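# Bridge the long board across two bearers behind wall

## Task

Set the long board down flat so it spans the tops of the two wooden bearers located beyond the grey panel wall, with those bearers as its only support: it may not touch the table, the wall or any offcut, and it must run crosswise over each bearer rather than lengthwise along it. At the finish both bearers and all offcuts must rest on the table top in contact with it, nothing may stay in place only because the robot holds it, the robot must not be gripping any other loose item, and the grippers should be opened and withdrawn.

## Robot and tools

Robot: two arms, left_arm and right_arm, facing each other across a table. Each has a parallel gripper whose fingers point along the gripper's +x axis and close along its y axis. Base poses in the scene frame: left_arm at (-0.130, +0.554, +0.134) m, quat_wxyz (+0.589, 0, 0, -0.808); right_arm at (-0.059, -0.494, +0.081) m, quat_wxyz (+0.607, 0, 0, +0.795). The names are labels only, not image sides.

Frame: one shared scene frame, origin at the table centre, +z up, table surface at z = +0.020 m; left_arm's base is on the +y side. Positions are metres, orientations are quaternions written w first. The reported hand point (end_effector_position) sits between the finger pads, about 3 to 4 cm short of the tips, and may read somewhat wrong at long reach.

The 16-number row, used by both execute_actions and move: x, y, z, qw, qx, qy, qz, opening for left_arm, then the same eight for right_arm. Always give all 16, even if one arm stays still. x, y, z and the quaternion are an absolute target pose for that gripper in the scene frame, not an offset. opening runs -1 to +1: +1 is fully open (0.088 m), empty fingers meet near -0.80, and values below that close no further. To hold an item, command roughly 0.07 below the grip_measured reading; a smaller gap grips more gently. Closing from fully open needs at least about 0.5 s. For an arm that should not move, repeat its last reported position and quaternion with the opening you want; to keep a heading, resend the same target quaternion rather than copying a drifted reading.

Limits on targets: a call is refused, sending nothing, if any arm's target lies more than 0.6 m from its last reported position along any of that gripper's own axes. Each control step the command is clipped to within 70 mm and 16 degrees of the measured pose, and the controller favours position over orientation when it cannot do both. Joint friction can leave the hand short or slightly tilted, and tiny moves may not happen, so check pose after each motion.

Tools:
- execute_actions {"actions": [...], "pictures": bool}. An empty list just reports the state. One action {"rows": [[16 numbers], ...], "steps": n} runs n control steps of 1/30 s (n at most 15, default 15), one row per step, the last row repeated if rows run out. One wait {"steps": n} (n up to 300) runs until n steps have passed since the previous result, counting your reply time. Only one action or wait per call. After an action ends, each arm continues only to its last clipped pose, so a far target needs further calls.
- move {"target": [16 numbers], "speed": m/s}: straight-line path for each gripper toward its absolute pose; speed 0.002 to 0.5, default 0.25, turning capped at twice that in rad/s. Paths last 0.5 to 10 s and finish together; rotation takes the shorter way. Openings are sent at the start. It ignores obstacles and the other arm, and the hand may lag, wander, or overshoot the speed. Faster contact and targets placed deeper past a contact push harder.
- wait {"seconds": 0 to 10}: lets the scene run with no new command.
- zoom_image {"camera": name, "region": [x0, y0, x1, y1]}: enlarged crop of the latest image, pixels from the top-left, at most 504 by 504.
- read_manual {"section": "licences"}: licence text only, moves nothing.
- finished_scene {"scene": number}: closes the current scene irreversibly and grades it; pass the current scene's number.

Cameras, each 504x504: cam_high, cam_low, cam_left_wrist, cam_right_wrist, delivered in that order. Pictures come with results unless "pictures": false.

Reading results: the state line lists each gripper's pose and linear and angular velocity. HELD marks steps where all or part of your row was withheld; a "pose unreachable" line names an arm whose command the clearance check altered or blocked. A "Hand target" line shows the pose the controller is currently driving toward. A move adds a "move:" line giving its ending (done, off_target, moving, held, fault) plus any limits that acted (paced means the sent pose was clipped; held means some steps were blocked, after which the arm may jump faster), and each gripper's remaining distance. If only one arm is named, the other finished. grip_measured is the finger gap on the command scale, possibly off by about 1 mm, and reading up to about 0.061 narrower when squeezing hard; Joint positions' last value per arm gives the gap in metres. grip_effort_n is the motor's push in newtons (negative closes), saturating near 83 N and not returning to zero when idle. Objects thinner than about 3 mm get reduced grip force.

Joint ranges (rad), base to hand: waist -3.054 to 3.054, shoulder 0 to 3.142, elbow 0 to 2.356, wrist pitch -1.571 to 1.571, wrist yaw -1.571 to 1.571, wrist roll -3.142 to 3.142. Load limits (N m): waist 17.4, shoulder 21.6, elbow 21.5, wrist pitch 5.67, wrist yaw 5.65, wrist roll 5.3, including held weight. Reaching one triggers a TORQUE FAULT: that arm freezes 10 s and skips the rest of the call. Holding loads warms motors; MOTOR HOT appears from 50 °C, and at 95 °C an OVER-TEMPERATURE FAULT holds the arm, which may go limp if it does not cool.

Avoid: arm-to-arm collisions or pressing, knocking anything off the table, dropping or slamming the board, shoving objects hard, and ending while still holding something. Occasional outside tugs on a held part or nudges to loose items may occur. Time passes while you compose replies, so keep them short while the robot is working.

Each tool is called after "Request:" as name(argument=value, ...), one argument or row to a line, values as JSON.

## Session

Request:
execute_actions(
  actions=[],
)

Scene clock: 0.00 s of 4500.00 s.
left_arm: end_effector_position=(+0.1785, +0.4437, +0.2096) grip_measured=+0.830 grip_effort_n=n/a end_effector_quat_wxyz=(-0.463, +0.527, -0.482, -0.525) end_effector_velocity=(-0.001, -0.002, -0.001) end_effector_angular_velocity=(-0.008, +0.000, +0.005) | right_arm: end_effector_position=(-0.3390, -0.2500, +0.1249) grip_measured=+0.824 grip_effort_n=n/a end_effector_quat_wxyz=(+0.761, -0.105, +0.627, +0.134) end_effector_velocity=(+0.000, -0.003, +0.000) end_effector_angular_velocity=(-0.012, -0.002, +0.009)
Joint positions: left_arm=[ 1.551  1.821  1.319 -1.077  0.026 -2.008  0.08 ] | right_arm=[ 0.655  2.09   1.552 -1.134  0.167  2.16   0.079]
Joint velocities: left_arm=[-0.002 -0.002 -0.007  0.007  0.007 -0.007 -0.   ] | right_arm=[ 0.002 -0.002 -0.002 -0.007 -0.007 -0.007 -0.   ]
Heat: left arm: hottest waist 23 °C (+0.0 °C/min); right arm: hottest waist 23 °C (+0.0 °C/min).
Hand target (left_arm): +0.179, +0.444, +0.210; -0.463, +0.527, -0.482, -0.525
Hand target (right_arm): -0.339, -0.250, +0.125; +0.761, -0.105, +0.627, +0.134

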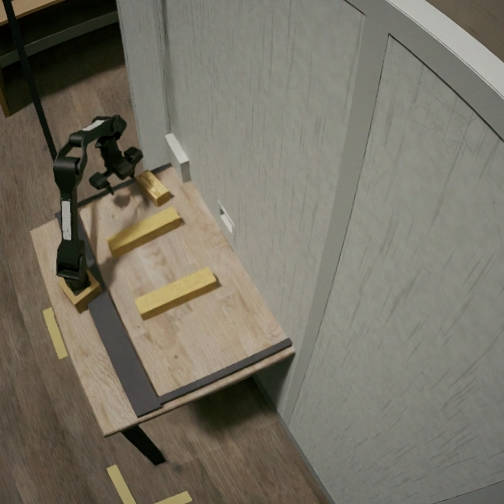

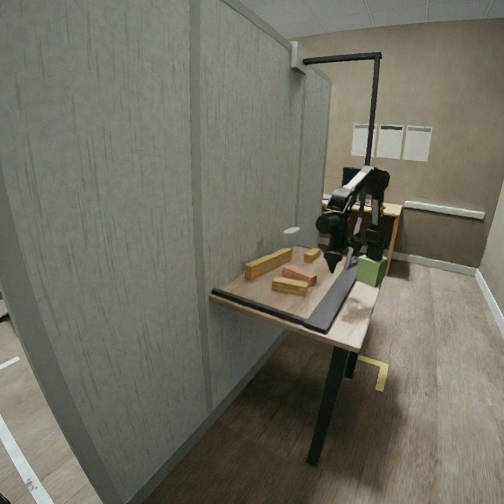

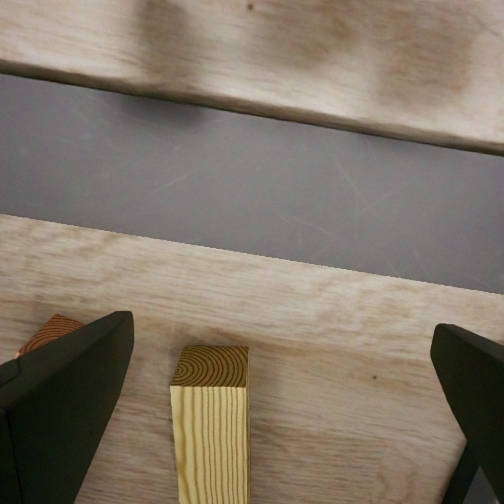

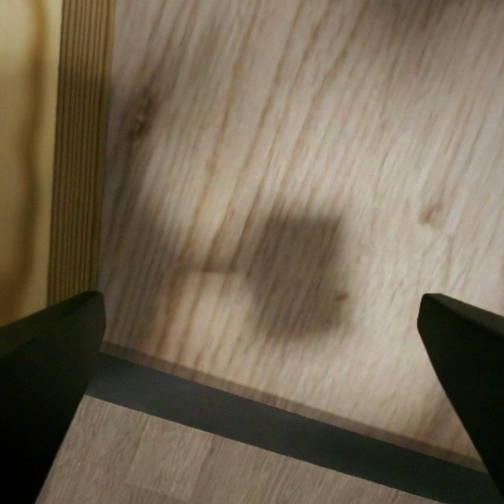

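Request:
zoom_image(
  camera="cam_low",
  region=[200, 160, 400, 340],
)

Request:
zoom_image(
  camera="cam_high",
  region=[30, 100, 310, 380],
)

Region (200, 160, 400, 340) of cam_low's 504x504 image, scaled by 2.520, with more detail than that image has; it fills the top 454 rows of this view, and the rest is white.

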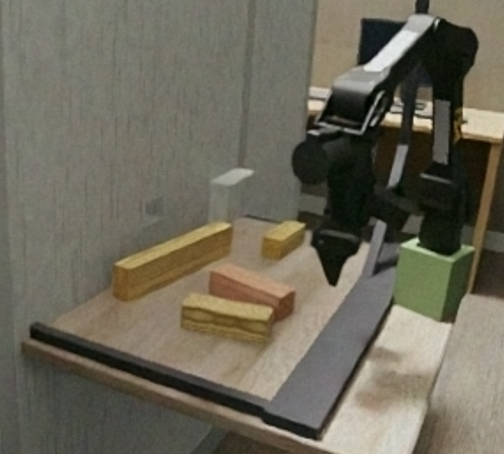

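Region (30, 100, 310, 380) of cam_high's 504x504 image, scaled by 1.800, with more detail than that image has.

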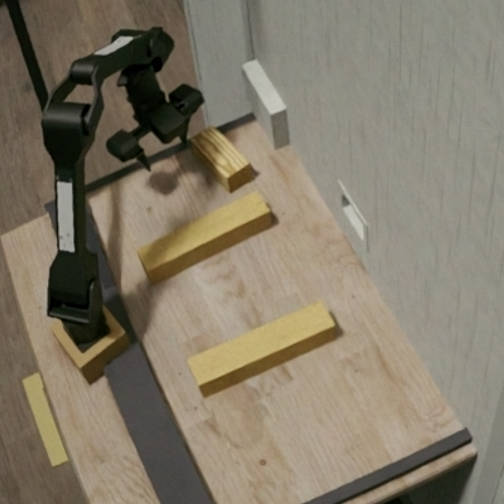

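Request:
move(
  target=[-0.10,0.32,0.32,0.707,0,0,-0.707,1, -0.10,-0.27,0.27,0.707,0,0,0.707,1],
  speed=0.3,
)

Scene clock: 19.20 s of 4500.00 s.
left_arm: end_effector_position=(-0.1002, +0.3219, +0.3158) grip_measured=+0.991 grip_effort_n=16.0 end_effector_quat_wxyz=(+0.372, +0.149, -0.340, -0.851) end_effector_velocity=(-0.002, +0.000, +0.002) end_effector_angular_velocity=(+0.026, +0.036, -0.002) | right_arm: end_effector_position=(-0.0992, -0.2682, +0.2736) grip_measured=+0.985 grip_effort_n=14.2 end_effector_quat_wxyz=(+0.703, +0.007, -0.001, +0.711) end_effector_velocity=(+0.000, -0.000, -0.002) end_effector_angular_velocity=(-0.006, -0.040, +0.014)
Joint positions: left_arm=[ 1.137  1.564  0.74  -1.562  1.571 -3.137  0.088] | right_arm=[0.204 0.264 0.094 0.182 0.459 0.002 0.087]
Joint velocities: left_arm=[-0.007 -0.002 -0.002 -0.022  0.007 -0.022 -0.   ] | right_arm=[-0.022 -0.017 -0.002 -0.022 -0.037 -0.037 -0.   ]
Heat: left arm: hottest shoulder 24 °C (+3.1 °C/min); right arm: hottest shoulder 26 °C (+9.4 °C/min).
Hand target (left_arm): -0.100, +0.321, +0.319; -0.371, -0.150, +0.346, +0.849
Hand target (right_arm): -0.099, -0.268, +0.271; +0.702, +0.002, -0.003, +0.712
Off the commanded pose (left_arm): 0.005 m, 60 deg; orientation clipped at the last step of the last action.
Off the commanded pose (right_arm): 0.004 m, 1 deg.
joint sent to its limit (left arm) — the command would take joint 4 (wrist pitch) past its lower limit, joint 5 (wrist yaw) past its upper limit and joint 6 (wrist roll) past its lower limit, so those joints were sent only as far as their limits.
After step 90, 10.63 s passed at rest.
move: off_target (left_arm); limits=paced

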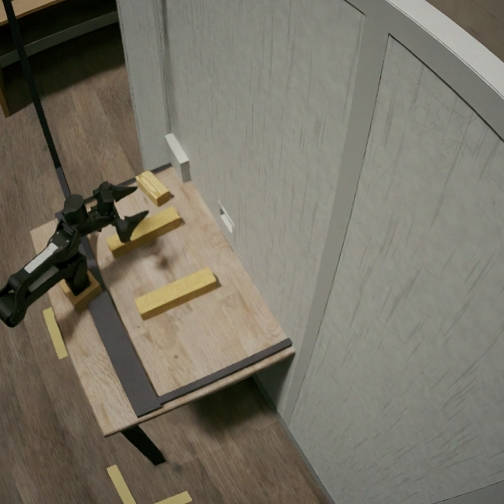

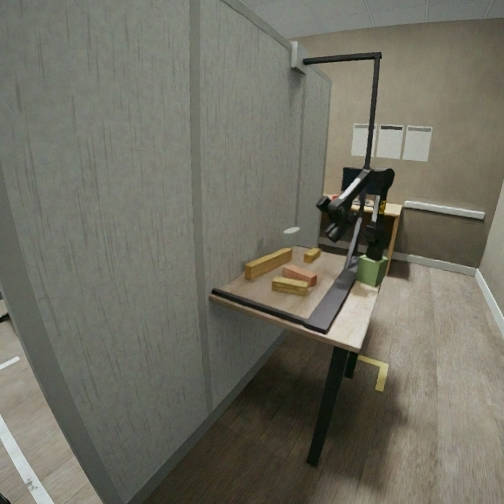

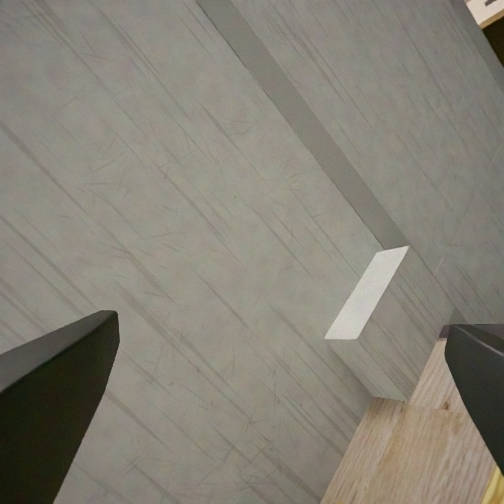

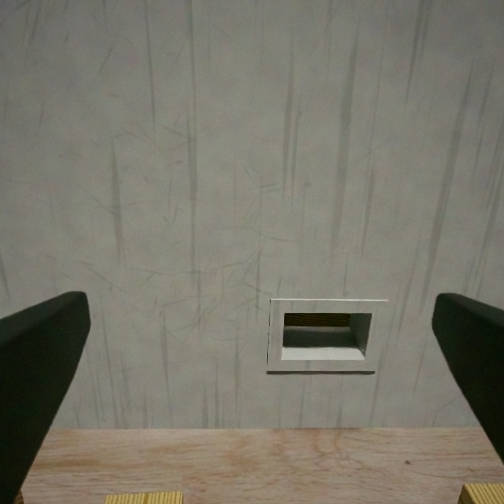

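Request:
move(
  target=[0.10,0.38,0.28,0.653,-0.271,0.653,0.271,1, -0.04,-0.25,0.16,0.707,0,0,0.707,1],
  speed=0.4,
)

Request:
move(
  target=[0.0,0.33,0.30,0.653,0.271,0.653,-0.271,1, -0.04,-0.25,0.16,0.707,0,0,0.707,1],
  speed=0.4,
)

Scene clock: 48.30 s of 4500.00 s.
left_arm: end_effector_position=(+0.1011, +0.3768, +0.2779) grip_measured=+0.991 grip_effort_n=14.7 end_effector_quat_wxyz=(-0.651, +0.267, -0.657, -0.273) end_effector_velocity=(-0.002, +0.001, -0.001) end_effector_angular_velocity=(+0.002, +0.014, -0.005) | right_arm: end_effector_position=(-0.0399, -0.2465, +0.1654) grip_measured=+0.985 grip_effort_n=14.2 end_effector_quat_wxyz=(+0.684, -0.128, +0.130, +0.706) end_effector_velocity=(-0.001, -0.001, -0.002) end_effector_angular_velocity=(-0.004, -0.003, +0.042)
Joint positions: left_arm=[ 1.23   1.651  1.394 -1.325  0.003 -1.437  0.088] | right_arm=[-0.486  0.726  0.01   0.338 -0.236 -0.083  0.087]
Joint velocities: left_arm=[ 0.002  0.002 -0.002 -0.007  0.007  0.007 -0.   ] | right_arm=[-0.046  0.017 -0.002  0.007 -0.081 -0.037 -0.   ]
Heat: left arm: hottest elbow 25 °C (+2.5 °C/min); right arm: hottest wrist pitch 25 °C (+2.5 °C/min).
Hand target (left_arm): +0.101, +0.379, +0.280; +0.653, -0.269, +0.654, +0.270
Hand target (right_arm): -0.040, -0.248, +0.161; +0.681, -0.133, +0.133, +0.707
Off the commanded pose (left_arm): 0.004 m, 1 deg.
Off the commanded pose (right_arm): 0.006 m, 21 deg; orientation clipped at the last step of the last action.
joint sent to its limit (right arm) — the command would take joint 3 (elbow) past its lower limit, so that joint was sent only as far as its limit.
After step 90, 22.07 s passed at rest.
move: off_target (right_arm); limits=paced

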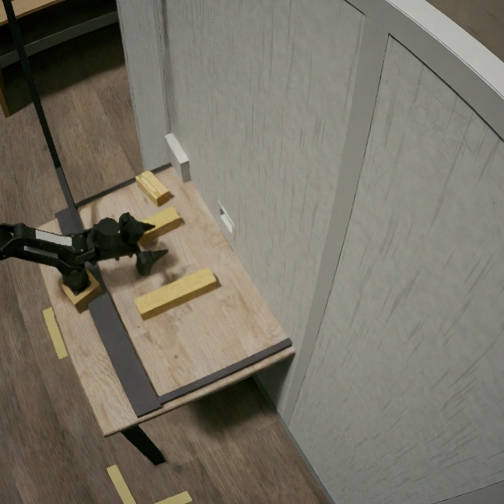

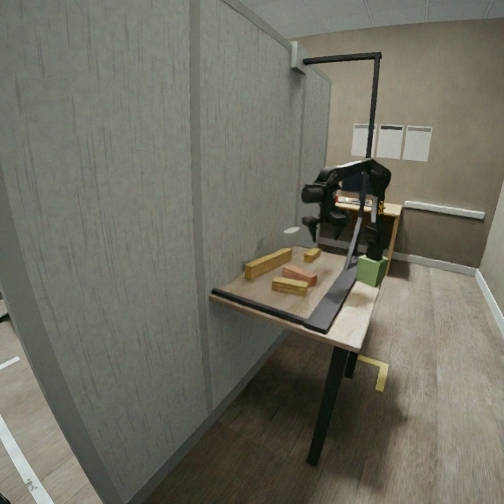

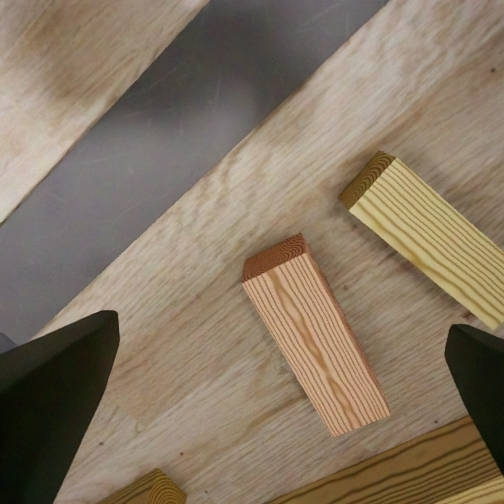

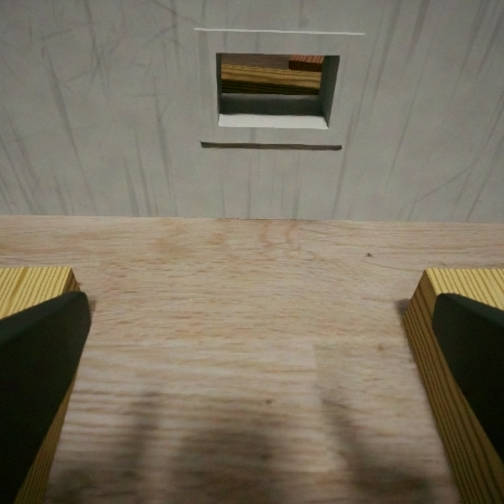

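Scene clock: 50.73 s of 4500.00 s.
left_arm: end_effector_position=(+0.0013, +0.3292, +0.2969) grip_measured=+0.991 grip_effort_n=13.3 end_effector_quat_wxyz=(+0.650, +0.270, +0.658, -0.267) end_effector_velocity=(+0.002, -0.000, -0.000) end_effector_angular_velocity=(+0.005, -0.023, -0.015) | right_arm: end_effector_position=(-0.0393, -0.2476, +0.1650) grip_measured=+0.985 grip_effort_n=14.2 end_effector_quat_wxyz=(+0.677, -0.128, +0.131, +0.713) end_effector_velocity=(-0.002, -0.000, +0.003) end_effector_angular_velocity=(+0.016, -0.010, +0.030)
Joint positions: left_arm=[ 0.841  1.536  1.351 -1.397  0.003 -0.263  0.088] | right_arm=[-0.519  0.726  0.01   0.332 -0.286 -0.099  0.087]
Joint velocities: left_arm=[-0.007 -0.002 -0.002  0.007 -0.022  0.007 -0.   ] | right_arm=[-0.012 -0.007 -0.002  0.007 -0.037 -0.022 -0.   ]
Heat: left arm: hottest shoulder 25 °C (+2.4 °C/min); right arm: hottest wrist pitch 25 °C (+2.4 °C/min).
Hand target (left_arm): -0.000, +0.330, +0.300; +0.652, +0.270, +0.654, -0.272
Hand target (right_arm): -0.040, -0.250, +0.161; +0.675, -0.132, +0.133, +0.714
Off the commanded pose (left_arm): 0.003 m, 1 deg.
Off the commanded pose (right_arm): 0.006 m, 21 deg; orientation clipped at the last step of the last action.
joint sent to its limit (right arm) — the command would take joint 3 (elbow) past its lower limit, so that joint was sent only as far as its limit.
move: off_target (right_arm); limits=paced

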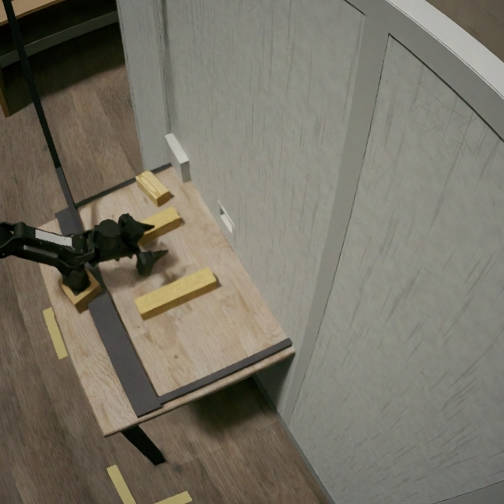

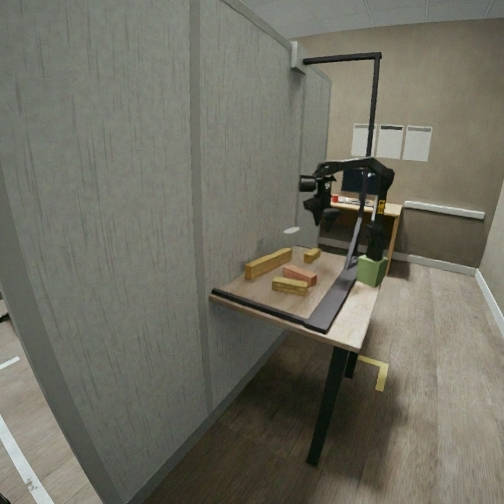

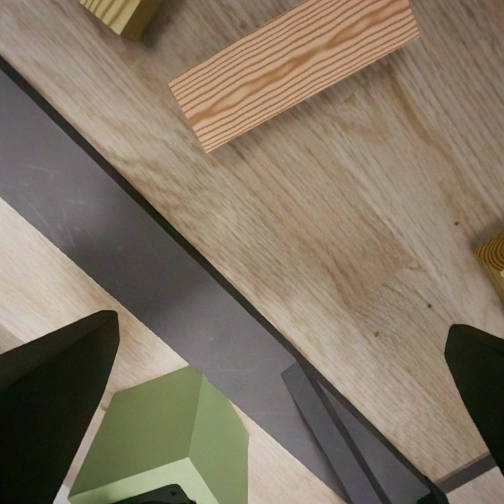

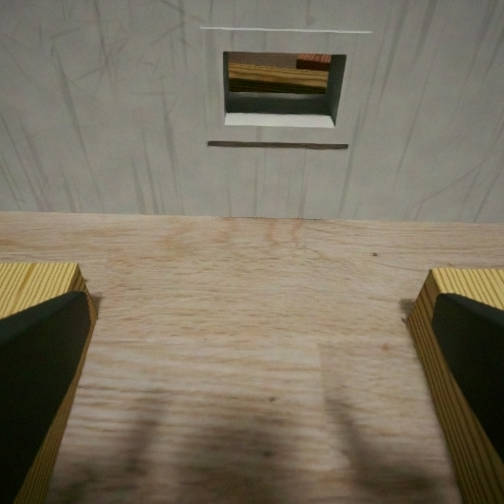

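Request:
move(
  target=[0.0,0.22,0.36,0.579,0.406,0.406,-0.579,1, -0.05,-0.2,0.33,0.579,-0.406,0.406,0.579,1],
  speed=0.4,
)

Scene clock: 56.17 s of 4500.00 s.
left_arm: end_effector_position=(-0.0000, +0.2236, +0.3626) grip_measured=+0.991 grip_effort_n=13.3 end_effector_quat_wxyz=(+0.582, +0.405, +0.405, -0.577) end_effector_velocity=(+0.004, -0.004, +0.001) end_effector_angular_velocity=(-0.011, -0.031, -0.002) | right_arm: end_effector_position=(-0.0504, -0.2026, +0.3284) grip_measured=+0.985 grip_effort_n=13.7 end_effector_quat_wxyz=(+0.579, -0.404, +0.408, +0.579) end_effector_velocity=(-0.003, -0.005, +0.002) end_effector_angular_velocity=(-0.022, +0.005, +0.017)
Joint positions: left_arm=[ 0.745  1.657  1.689 -1.28   0.14   0.404  0.088] | right_arm=[-0.305  1.421  1.537 -1.338 -0.017 -0.032  0.087]
Joint velocities: left_arm=[-0.002  0.002  0.002  0.022 -0.022  0.007 -0.   ] | right_arm=[ 0.007  0.002  0.017 -0.037 -0.007 -0.007 -0.   ]
Heat: left arm: hottest shoulder 25 °C (+2.1 °C/min); right arm: hottest wrist pitch 25 °C (+2.1 °C/min).
Hand target (left_arm): -0.000, +0.220, +0.361; +0.579, +0.406, +0.406, -0.579
Hand target (right_arm): -0.051, -0.200, +0.329; +0.581, -0.404, +0.408, +0.577
Off the commanded pose (left_arm): 0.004 m, 0 deg.
Off the commanded pose (right_arm): 0.003 m, 0 deg.
After step 90, 0.77 s passed at rest.
move: done

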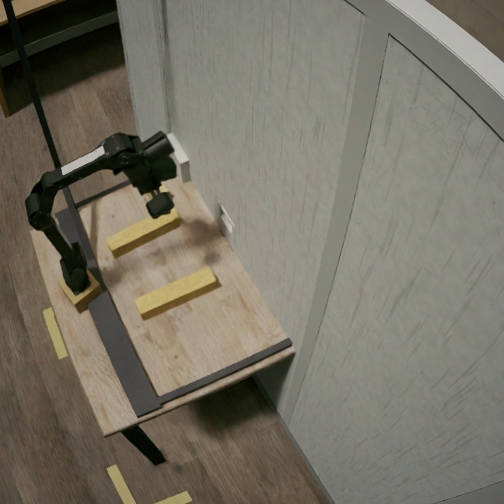

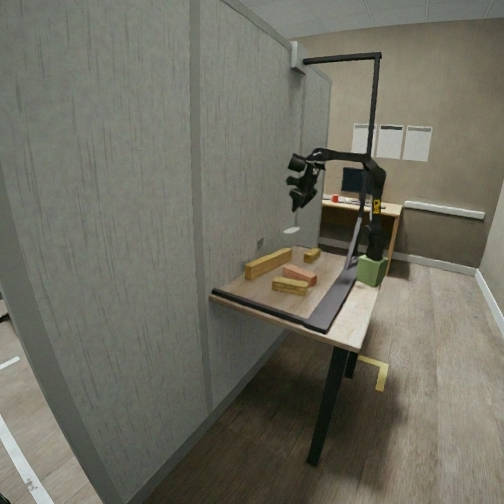

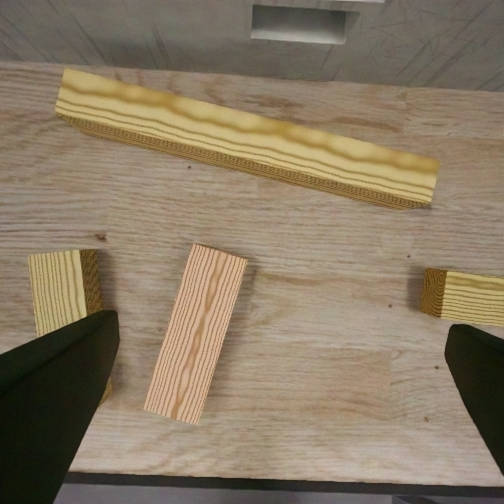

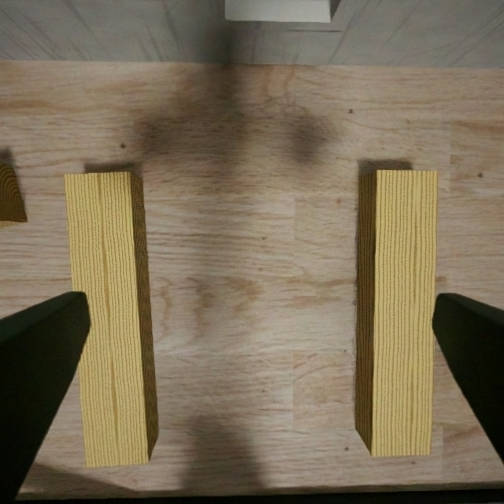

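Request:
zoom_image(
  camera="cam_left_wrist",
  region=[30, 0, 282, 200],
)

Request:
zoom_image(
  camera="cam_left_wrist",
  region=[230, 0, 504, 240],
)

Request:
zoom_image(
  camera="cam_low",
  region=[230, 220, 330, 300],
)

Region (30, 0, 282, 200) of cam_left_wrist's 504x504 image, scaled by 2.000, with more detail than that image has; it fills the top 400 rows of this view, and the rest is white.

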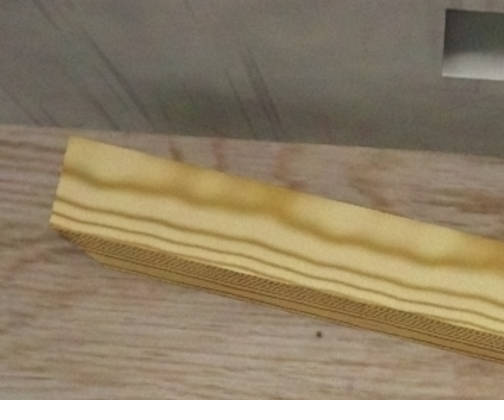

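Region (230, 0, 504, 240) of cam_left_wrist's 504x504 image, scaled by 1.839, with more detail than that image has; it fills the top 441 rows of this view, and the rest is white.

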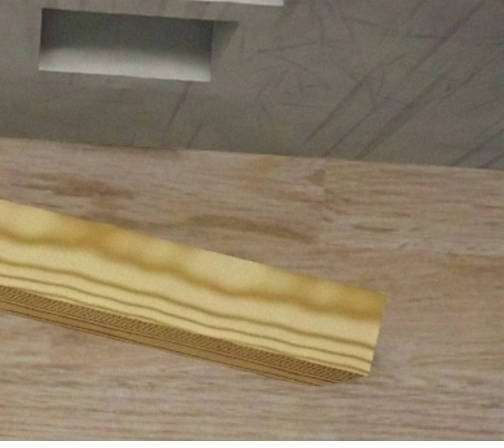

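Region (230, 220, 330, 300) of cam_low's 504x504 image, scaled by 5.040, with more detail than that image has; it fills the top 403 rows of this view, and the rest is white.

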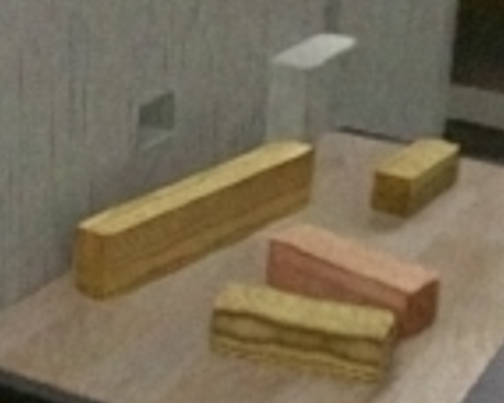

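Request:
move(
  target=[-0.08,0.136,0.17,-0.068,0.704,-0.068,-0.704,1, -0.05,-0.2,0.33,0.579,-0.406,0.406,0.579,1],
  speed=0.3,
)

Scene clock: 120.07 s of 4500.00 s.
left_arm: end_effector_position=(-0.0798, +0.1369, +0.1753) grip_measured=+0.991 grip_effort_n=12.3 end_effector_quat_wxyz=(-0.062, +0.702, -0.069, -0.706) end_effector_velocity=(+0.000, -0.002, +0.002) end_effector_angular_velocity=(-0.001, -0.007, +0.005) | right_arm: end_effector_position=(-0.0504, -0.2025, +0.3290) grip_measured=+0.985 grip_effort_n=14.2 end_effector_quat_wxyz=(+0.579, -0.404, +0.408, +0.579) end_effector_velocity=(+0.001, -0.005, -0.002) end_effector_angular_velocity=(-0.022, +0.000, +0.016)
Joint positions: left_arm=[ 0.434  2.189  1.712 -1.086  0.007  1.877  0.088] | right_arm=[-0.305  1.424  1.542 -1.343 -0.017 -0.032  0.087]
Joint velocities: left_arm=[-0.002  0.002  0.012 -0.007 -0.007 -0.007 -0.   ] | right_arm=[-0.007 -0.002 -0.002 -0.022 -0.007 -0.022 -0.   ]
Heat: left arm: hottest elbow 29 °C (+3.0 °C/min); right arm: hottest elbow 27 °C (+2.0 °C/min).
Hand target (left_arm): -0.080, +0.135, +0.170; -0.067, +0.703, -0.068, -0.705
Hand target (right_arm): -0.050, -0.200, +0.330; +0.579, -0.406, +0.406, +0.579
Off the commanded pose (left_arm): 0.005 m, 1 deg.
Off the commanded pose (right_arm): 0.003 m, 0 deg.
After step 90, 57.47 s passed at rest.
move: done

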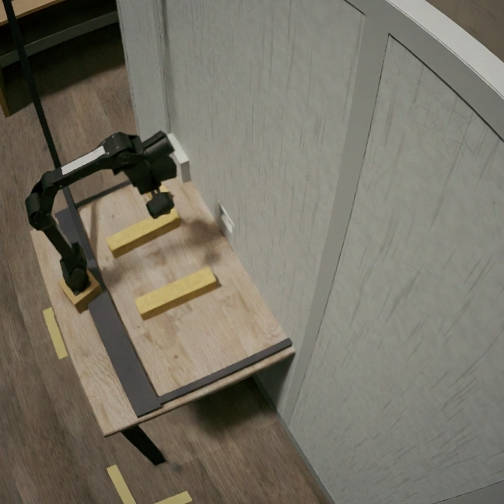

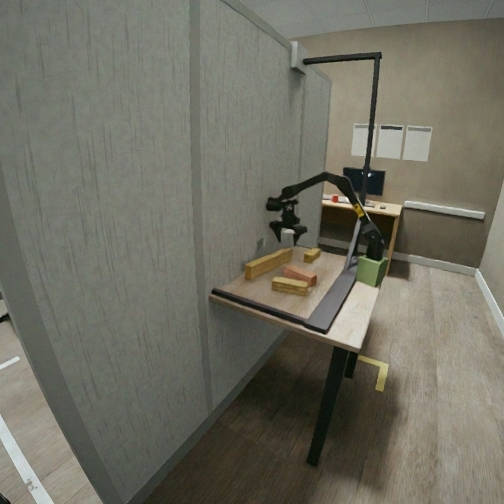

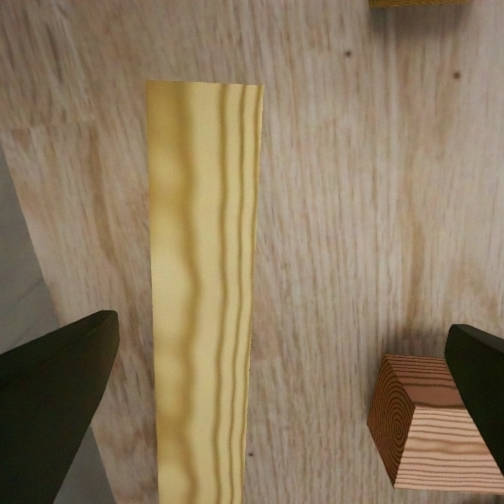

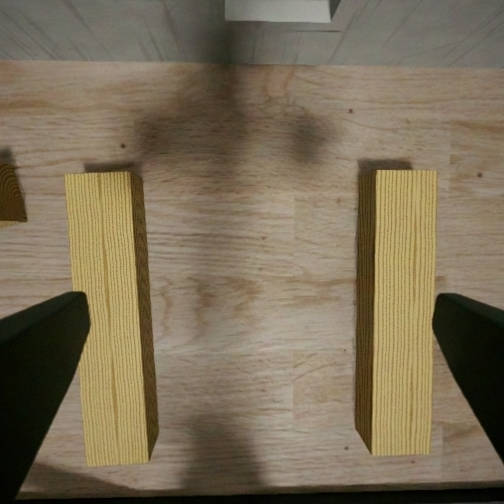

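Request:
move(
  target=[-0.082,0.126,0.125,-0.068,0.704,-0.068,-0.704,1, -0.05,-0.2,0.33,0.579,-0.406,0.406,0.579,1],
  speed=0.1,
)

Scene clock: 126.73 s of 4500.00 s.
left_arm: end_effector_position=(-0.0805, +0.1254, +0.1384) grip_measured=+0.991 grip_effort_n=12.3 end_effector_quat_wxyz=(-0.060, +0.704, -0.075, -0.703) end_effector_velocity=(+0.000, -0.001, -0.002) end_effector_angular_velocity=(-0.011, -0.009, -0.010) | right_arm: end_effector_position=(-0.0504, -0.2025, +0.3290) grip_measured=+0.985 grip_effort_n=14.2 end_effector_quat_wxyz=(+0.579, -0.404, +0.408, +0.579) end_effector_velocity=(-0.001, -0.006, -0.003) end_effector_angular_velocity=(-0.027, +0.010, -0.007)
Joint positions: left_arm=[ 0.428  2.265  1.686 -0.97   0.003  1.878  0.088] | right_arm=[-0.305  1.424  1.542 -1.343 -0.017 -0.032  0.087]
Joint velocities: left_arm=[-0.002 -0.002 -0.012  0.022 -0.007  0.007 -0.   ] | right_arm=[-0.002 -0.002 -0.007 -0.022 -0.007  0.007 -0.   ]
Heat: left arm: hottest elbow 29 °C (+3.0 °C/min); right arm: hottest elbow 28 °C (+3.0 °C/min).
Hand target (left_arm): -0.082, +0.126, +0.125; -0.068, +0.704, -0.068, -0.704
Hand target (right_arm): -0.050, -0.200, +0.330; +0.579, -0.406, +0.406, +0.579
Off the commanded pose (left_arm): 0.013 m, 1 deg.
Off the commanded pose (right_arm): 0.003 m, 0 deg.
After step 90, 2.87 s passed at rest.
move: off_target (left_arm)

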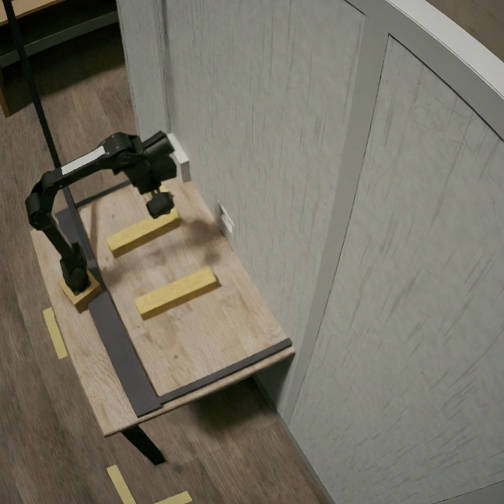

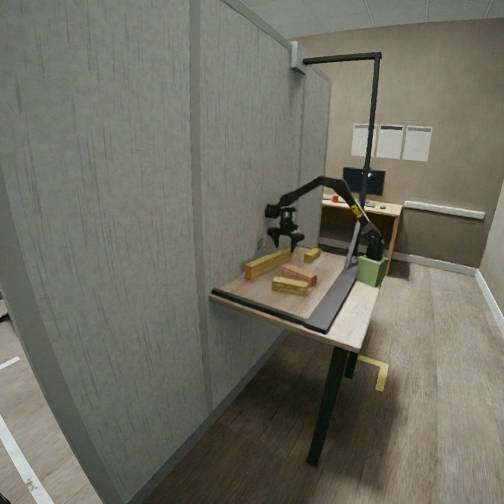

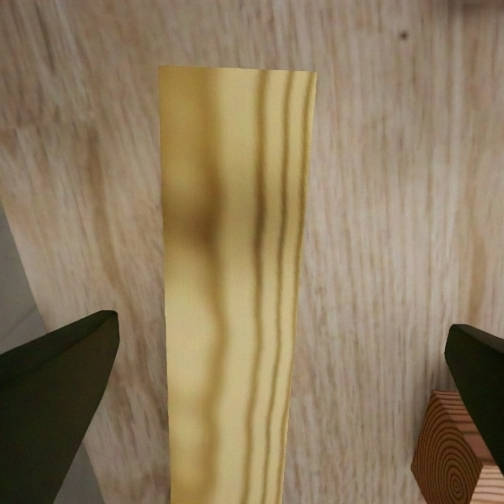

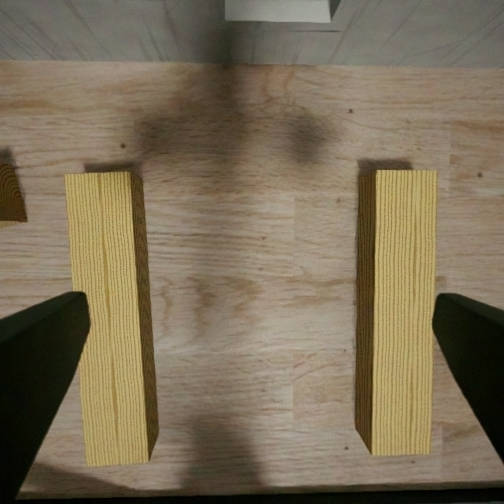

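Request:
zoom_image(
  camera="cam_low",
  region=[235, 190, 335, 290],
)

Region (235, 190, 335, 290) of cam_low's 504x504 image, scaled by 5.040, with more detail than that image has.

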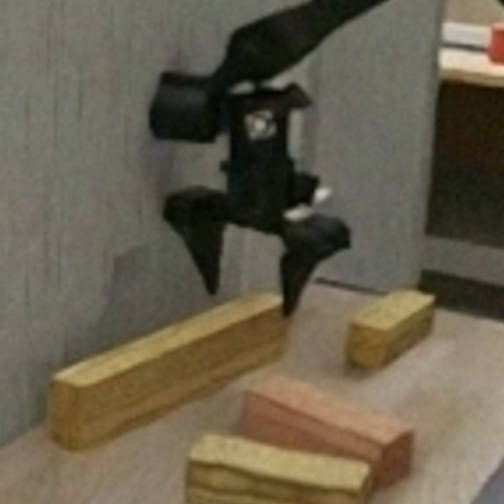

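Request:
move(
  target=[-0.08,0.136,0.15,0.0245,0.689,-0.159,-0.707,1, -0.05,-0.2,0.33,0.579,-0.406,0.406,0.579,1],
  speed=0.15,
)

Request:
move(
  target=[-0.08,0.133,0.10,0.0245,0.689,-0.159,-0.707,1, -0.05,-0.2,0.33,0.579,-0.406,0.406,0.579,1],
  speed=0.08,
)

Request:
zoom_image(
  camera="cam_low",
  region=[235, 190, 335, 290],
)

Scene clock: 144.77 s of 4500.00 s.
left_arm: end_effector_position=(-0.0806, +0.1360, +0.1440) grip_measured=+0.992 grip_effort_n=12.8 end_effector_quat_wxyz=(+0.019, +0.689, -0.153, -0.708) end_effector_velocity=(+0.002, +0.004, -0.003) end_effector_angular_velocity=(+0.008, -0.008, -0.003) | right_arm: end_effector_position=(-0.0504, -0.2024, +0.3291) grip_measured=+0.985 grip_effort_n=14.2 end_effector_quat_wxyz=(+0.579, -0.404, +0.408, +0.579) end_effector_velocity=(-0.001, -0.003, +0.001) end_effector_angular_velocity=(-0.002, +0.004, +0.007)
Joint positions: left_arm=[ 0.459  2.067  1.359 -0.632  0.083  1.899  0.088] | right_arm=[-0.305  1.424  1.542 -1.343 -0.017 -0.032  0.087]
Joint velocities: left_arm=[ 0.002 -0.002 -0.017  0.007 -0.007  0.007  0.   ] | right_arm=[-0.002 -0.007 -0.002 -0.007 -0.007 -0.007 -0.   ]
Heat: left arm: hottest elbow 29 °C (+1.0 °C/min); right arm: hottest elbow 28 °C (+2.0 °C/min).
Hand target (left_arm): -0.080, +0.136, +0.150; +0.024, +0.689, -0.159, -0.707
Hand target (right_arm): -0.050, -0.200, +0.330; +0.579, -0.406, +0.406, +0.579
Off the commanded pose (left_arm): 0.006 m, 1 deg.
Off the commanded pose (right_arm): 0.003 m, 0 deg.
After step 90, 13.87 s passed at rest.
move: done

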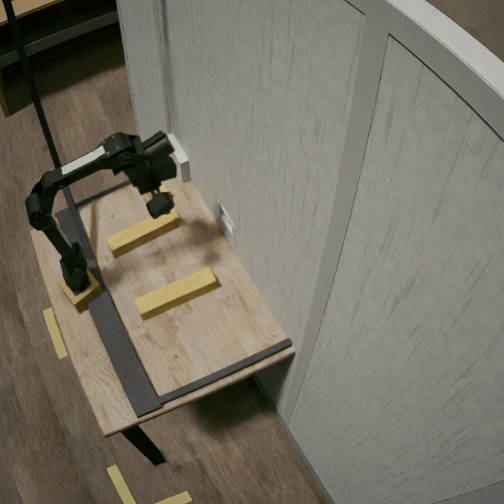

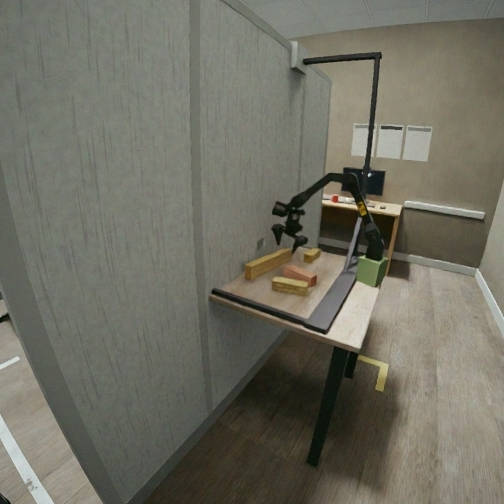

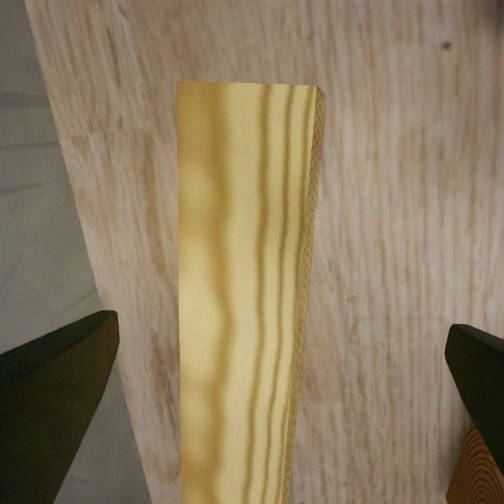

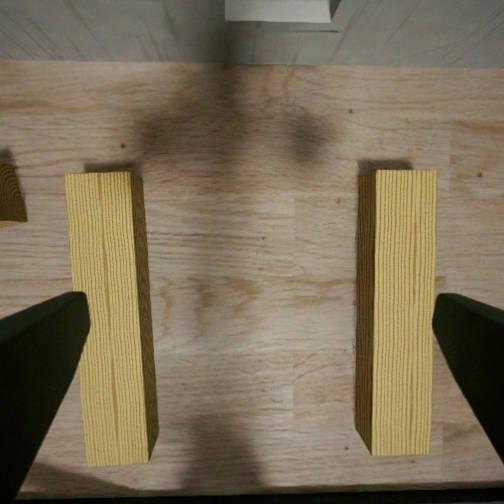

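Scene clock: 145.67 s of 4500.00 s.
left_arm: end_effector_position=(-0.0798, +0.1295, +0.1083) grip_measured=+0.992 grip_effort_n=12.8 end_effector_quat_wxyz=(+0.031, +0.691, -0.166, -0.703) end_effector_velocity=(-0.002, -0.001, +0.001) end_effector_angular_velocity=(-0.007, +0.012, +0.017) | right_arm: end_effector_position=(-0.0504, -0.2024, +0.3291) grip_measured=+0.985 grip_effort_n=14.2 end_effector_quat_wxyz=(+0.579, -0.404, +0.408, +0.579) end_effector_velocity=(+0.003, -0.005, +0.001) end_effector_angular_velocity=(-0.012, -0.009, -0.003)
Joint positions: left_arm=[ 0.459  2.136  1.298 -0.466  0.083  1.899  0.088] | right_arm=[-0.305  1.424  1.542 -1.343 -0.017 -0.032  0.087]
Joint velocities: left_arm=[-0.002 -0.002 -0.002  0.007  0.007 -0.022 -0.   ] | right_arm=[-0.007 -0.007  0.002 -0.022  0.007 -0.007  0.   ]
Heat: left arm: hottest elbow 28 °C (+0.0 °C/min); right arm: hottest elbow 28 °C (+2.0 °C/min).
Hand target (left_arm): -0.080, +0.133, +0.100; +0.024, +0.689, -0.159, -0.707
Hand target (right_arm): -0.050, -0.200, +0.330; +0.579, -0.406, +0.406, +0.579
Off the commanded pose (left_arm): 0.009 m, 1 deg.
Off the commanded pose (right_arm): 0.003 m, 0 deg.
move: off_target (left_arm)

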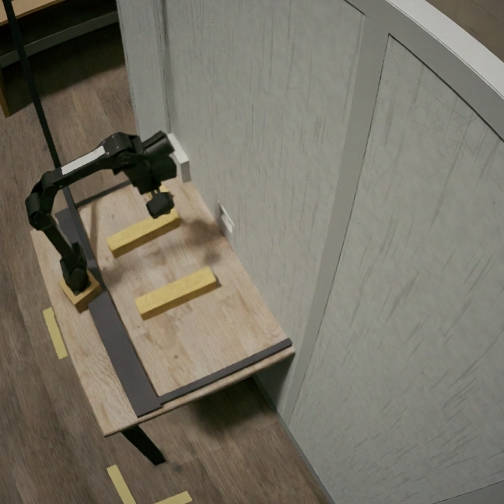

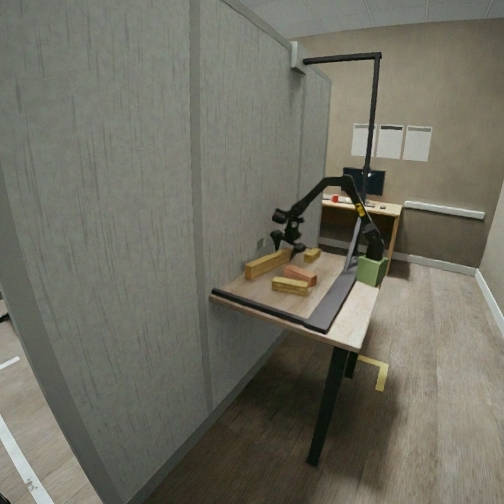

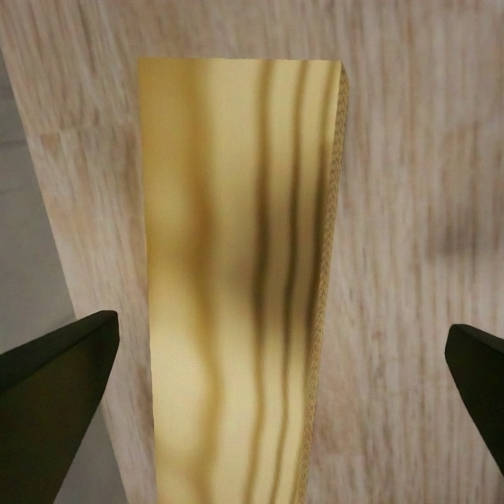

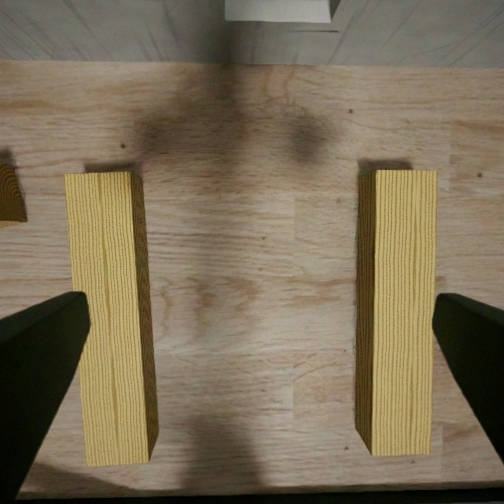

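Region (235, 190, 335, 290) of cam_low's 504x504 image, scaled by 5.040, with more detail than that image has.

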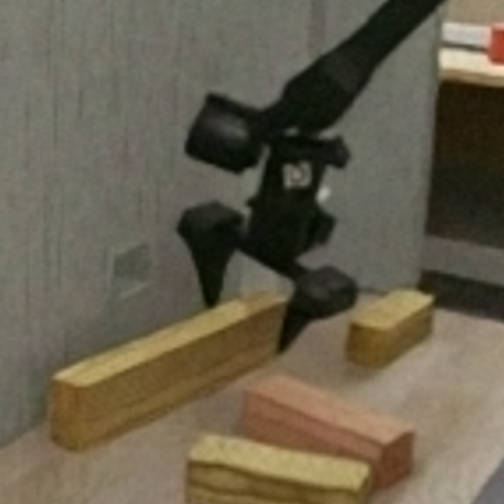

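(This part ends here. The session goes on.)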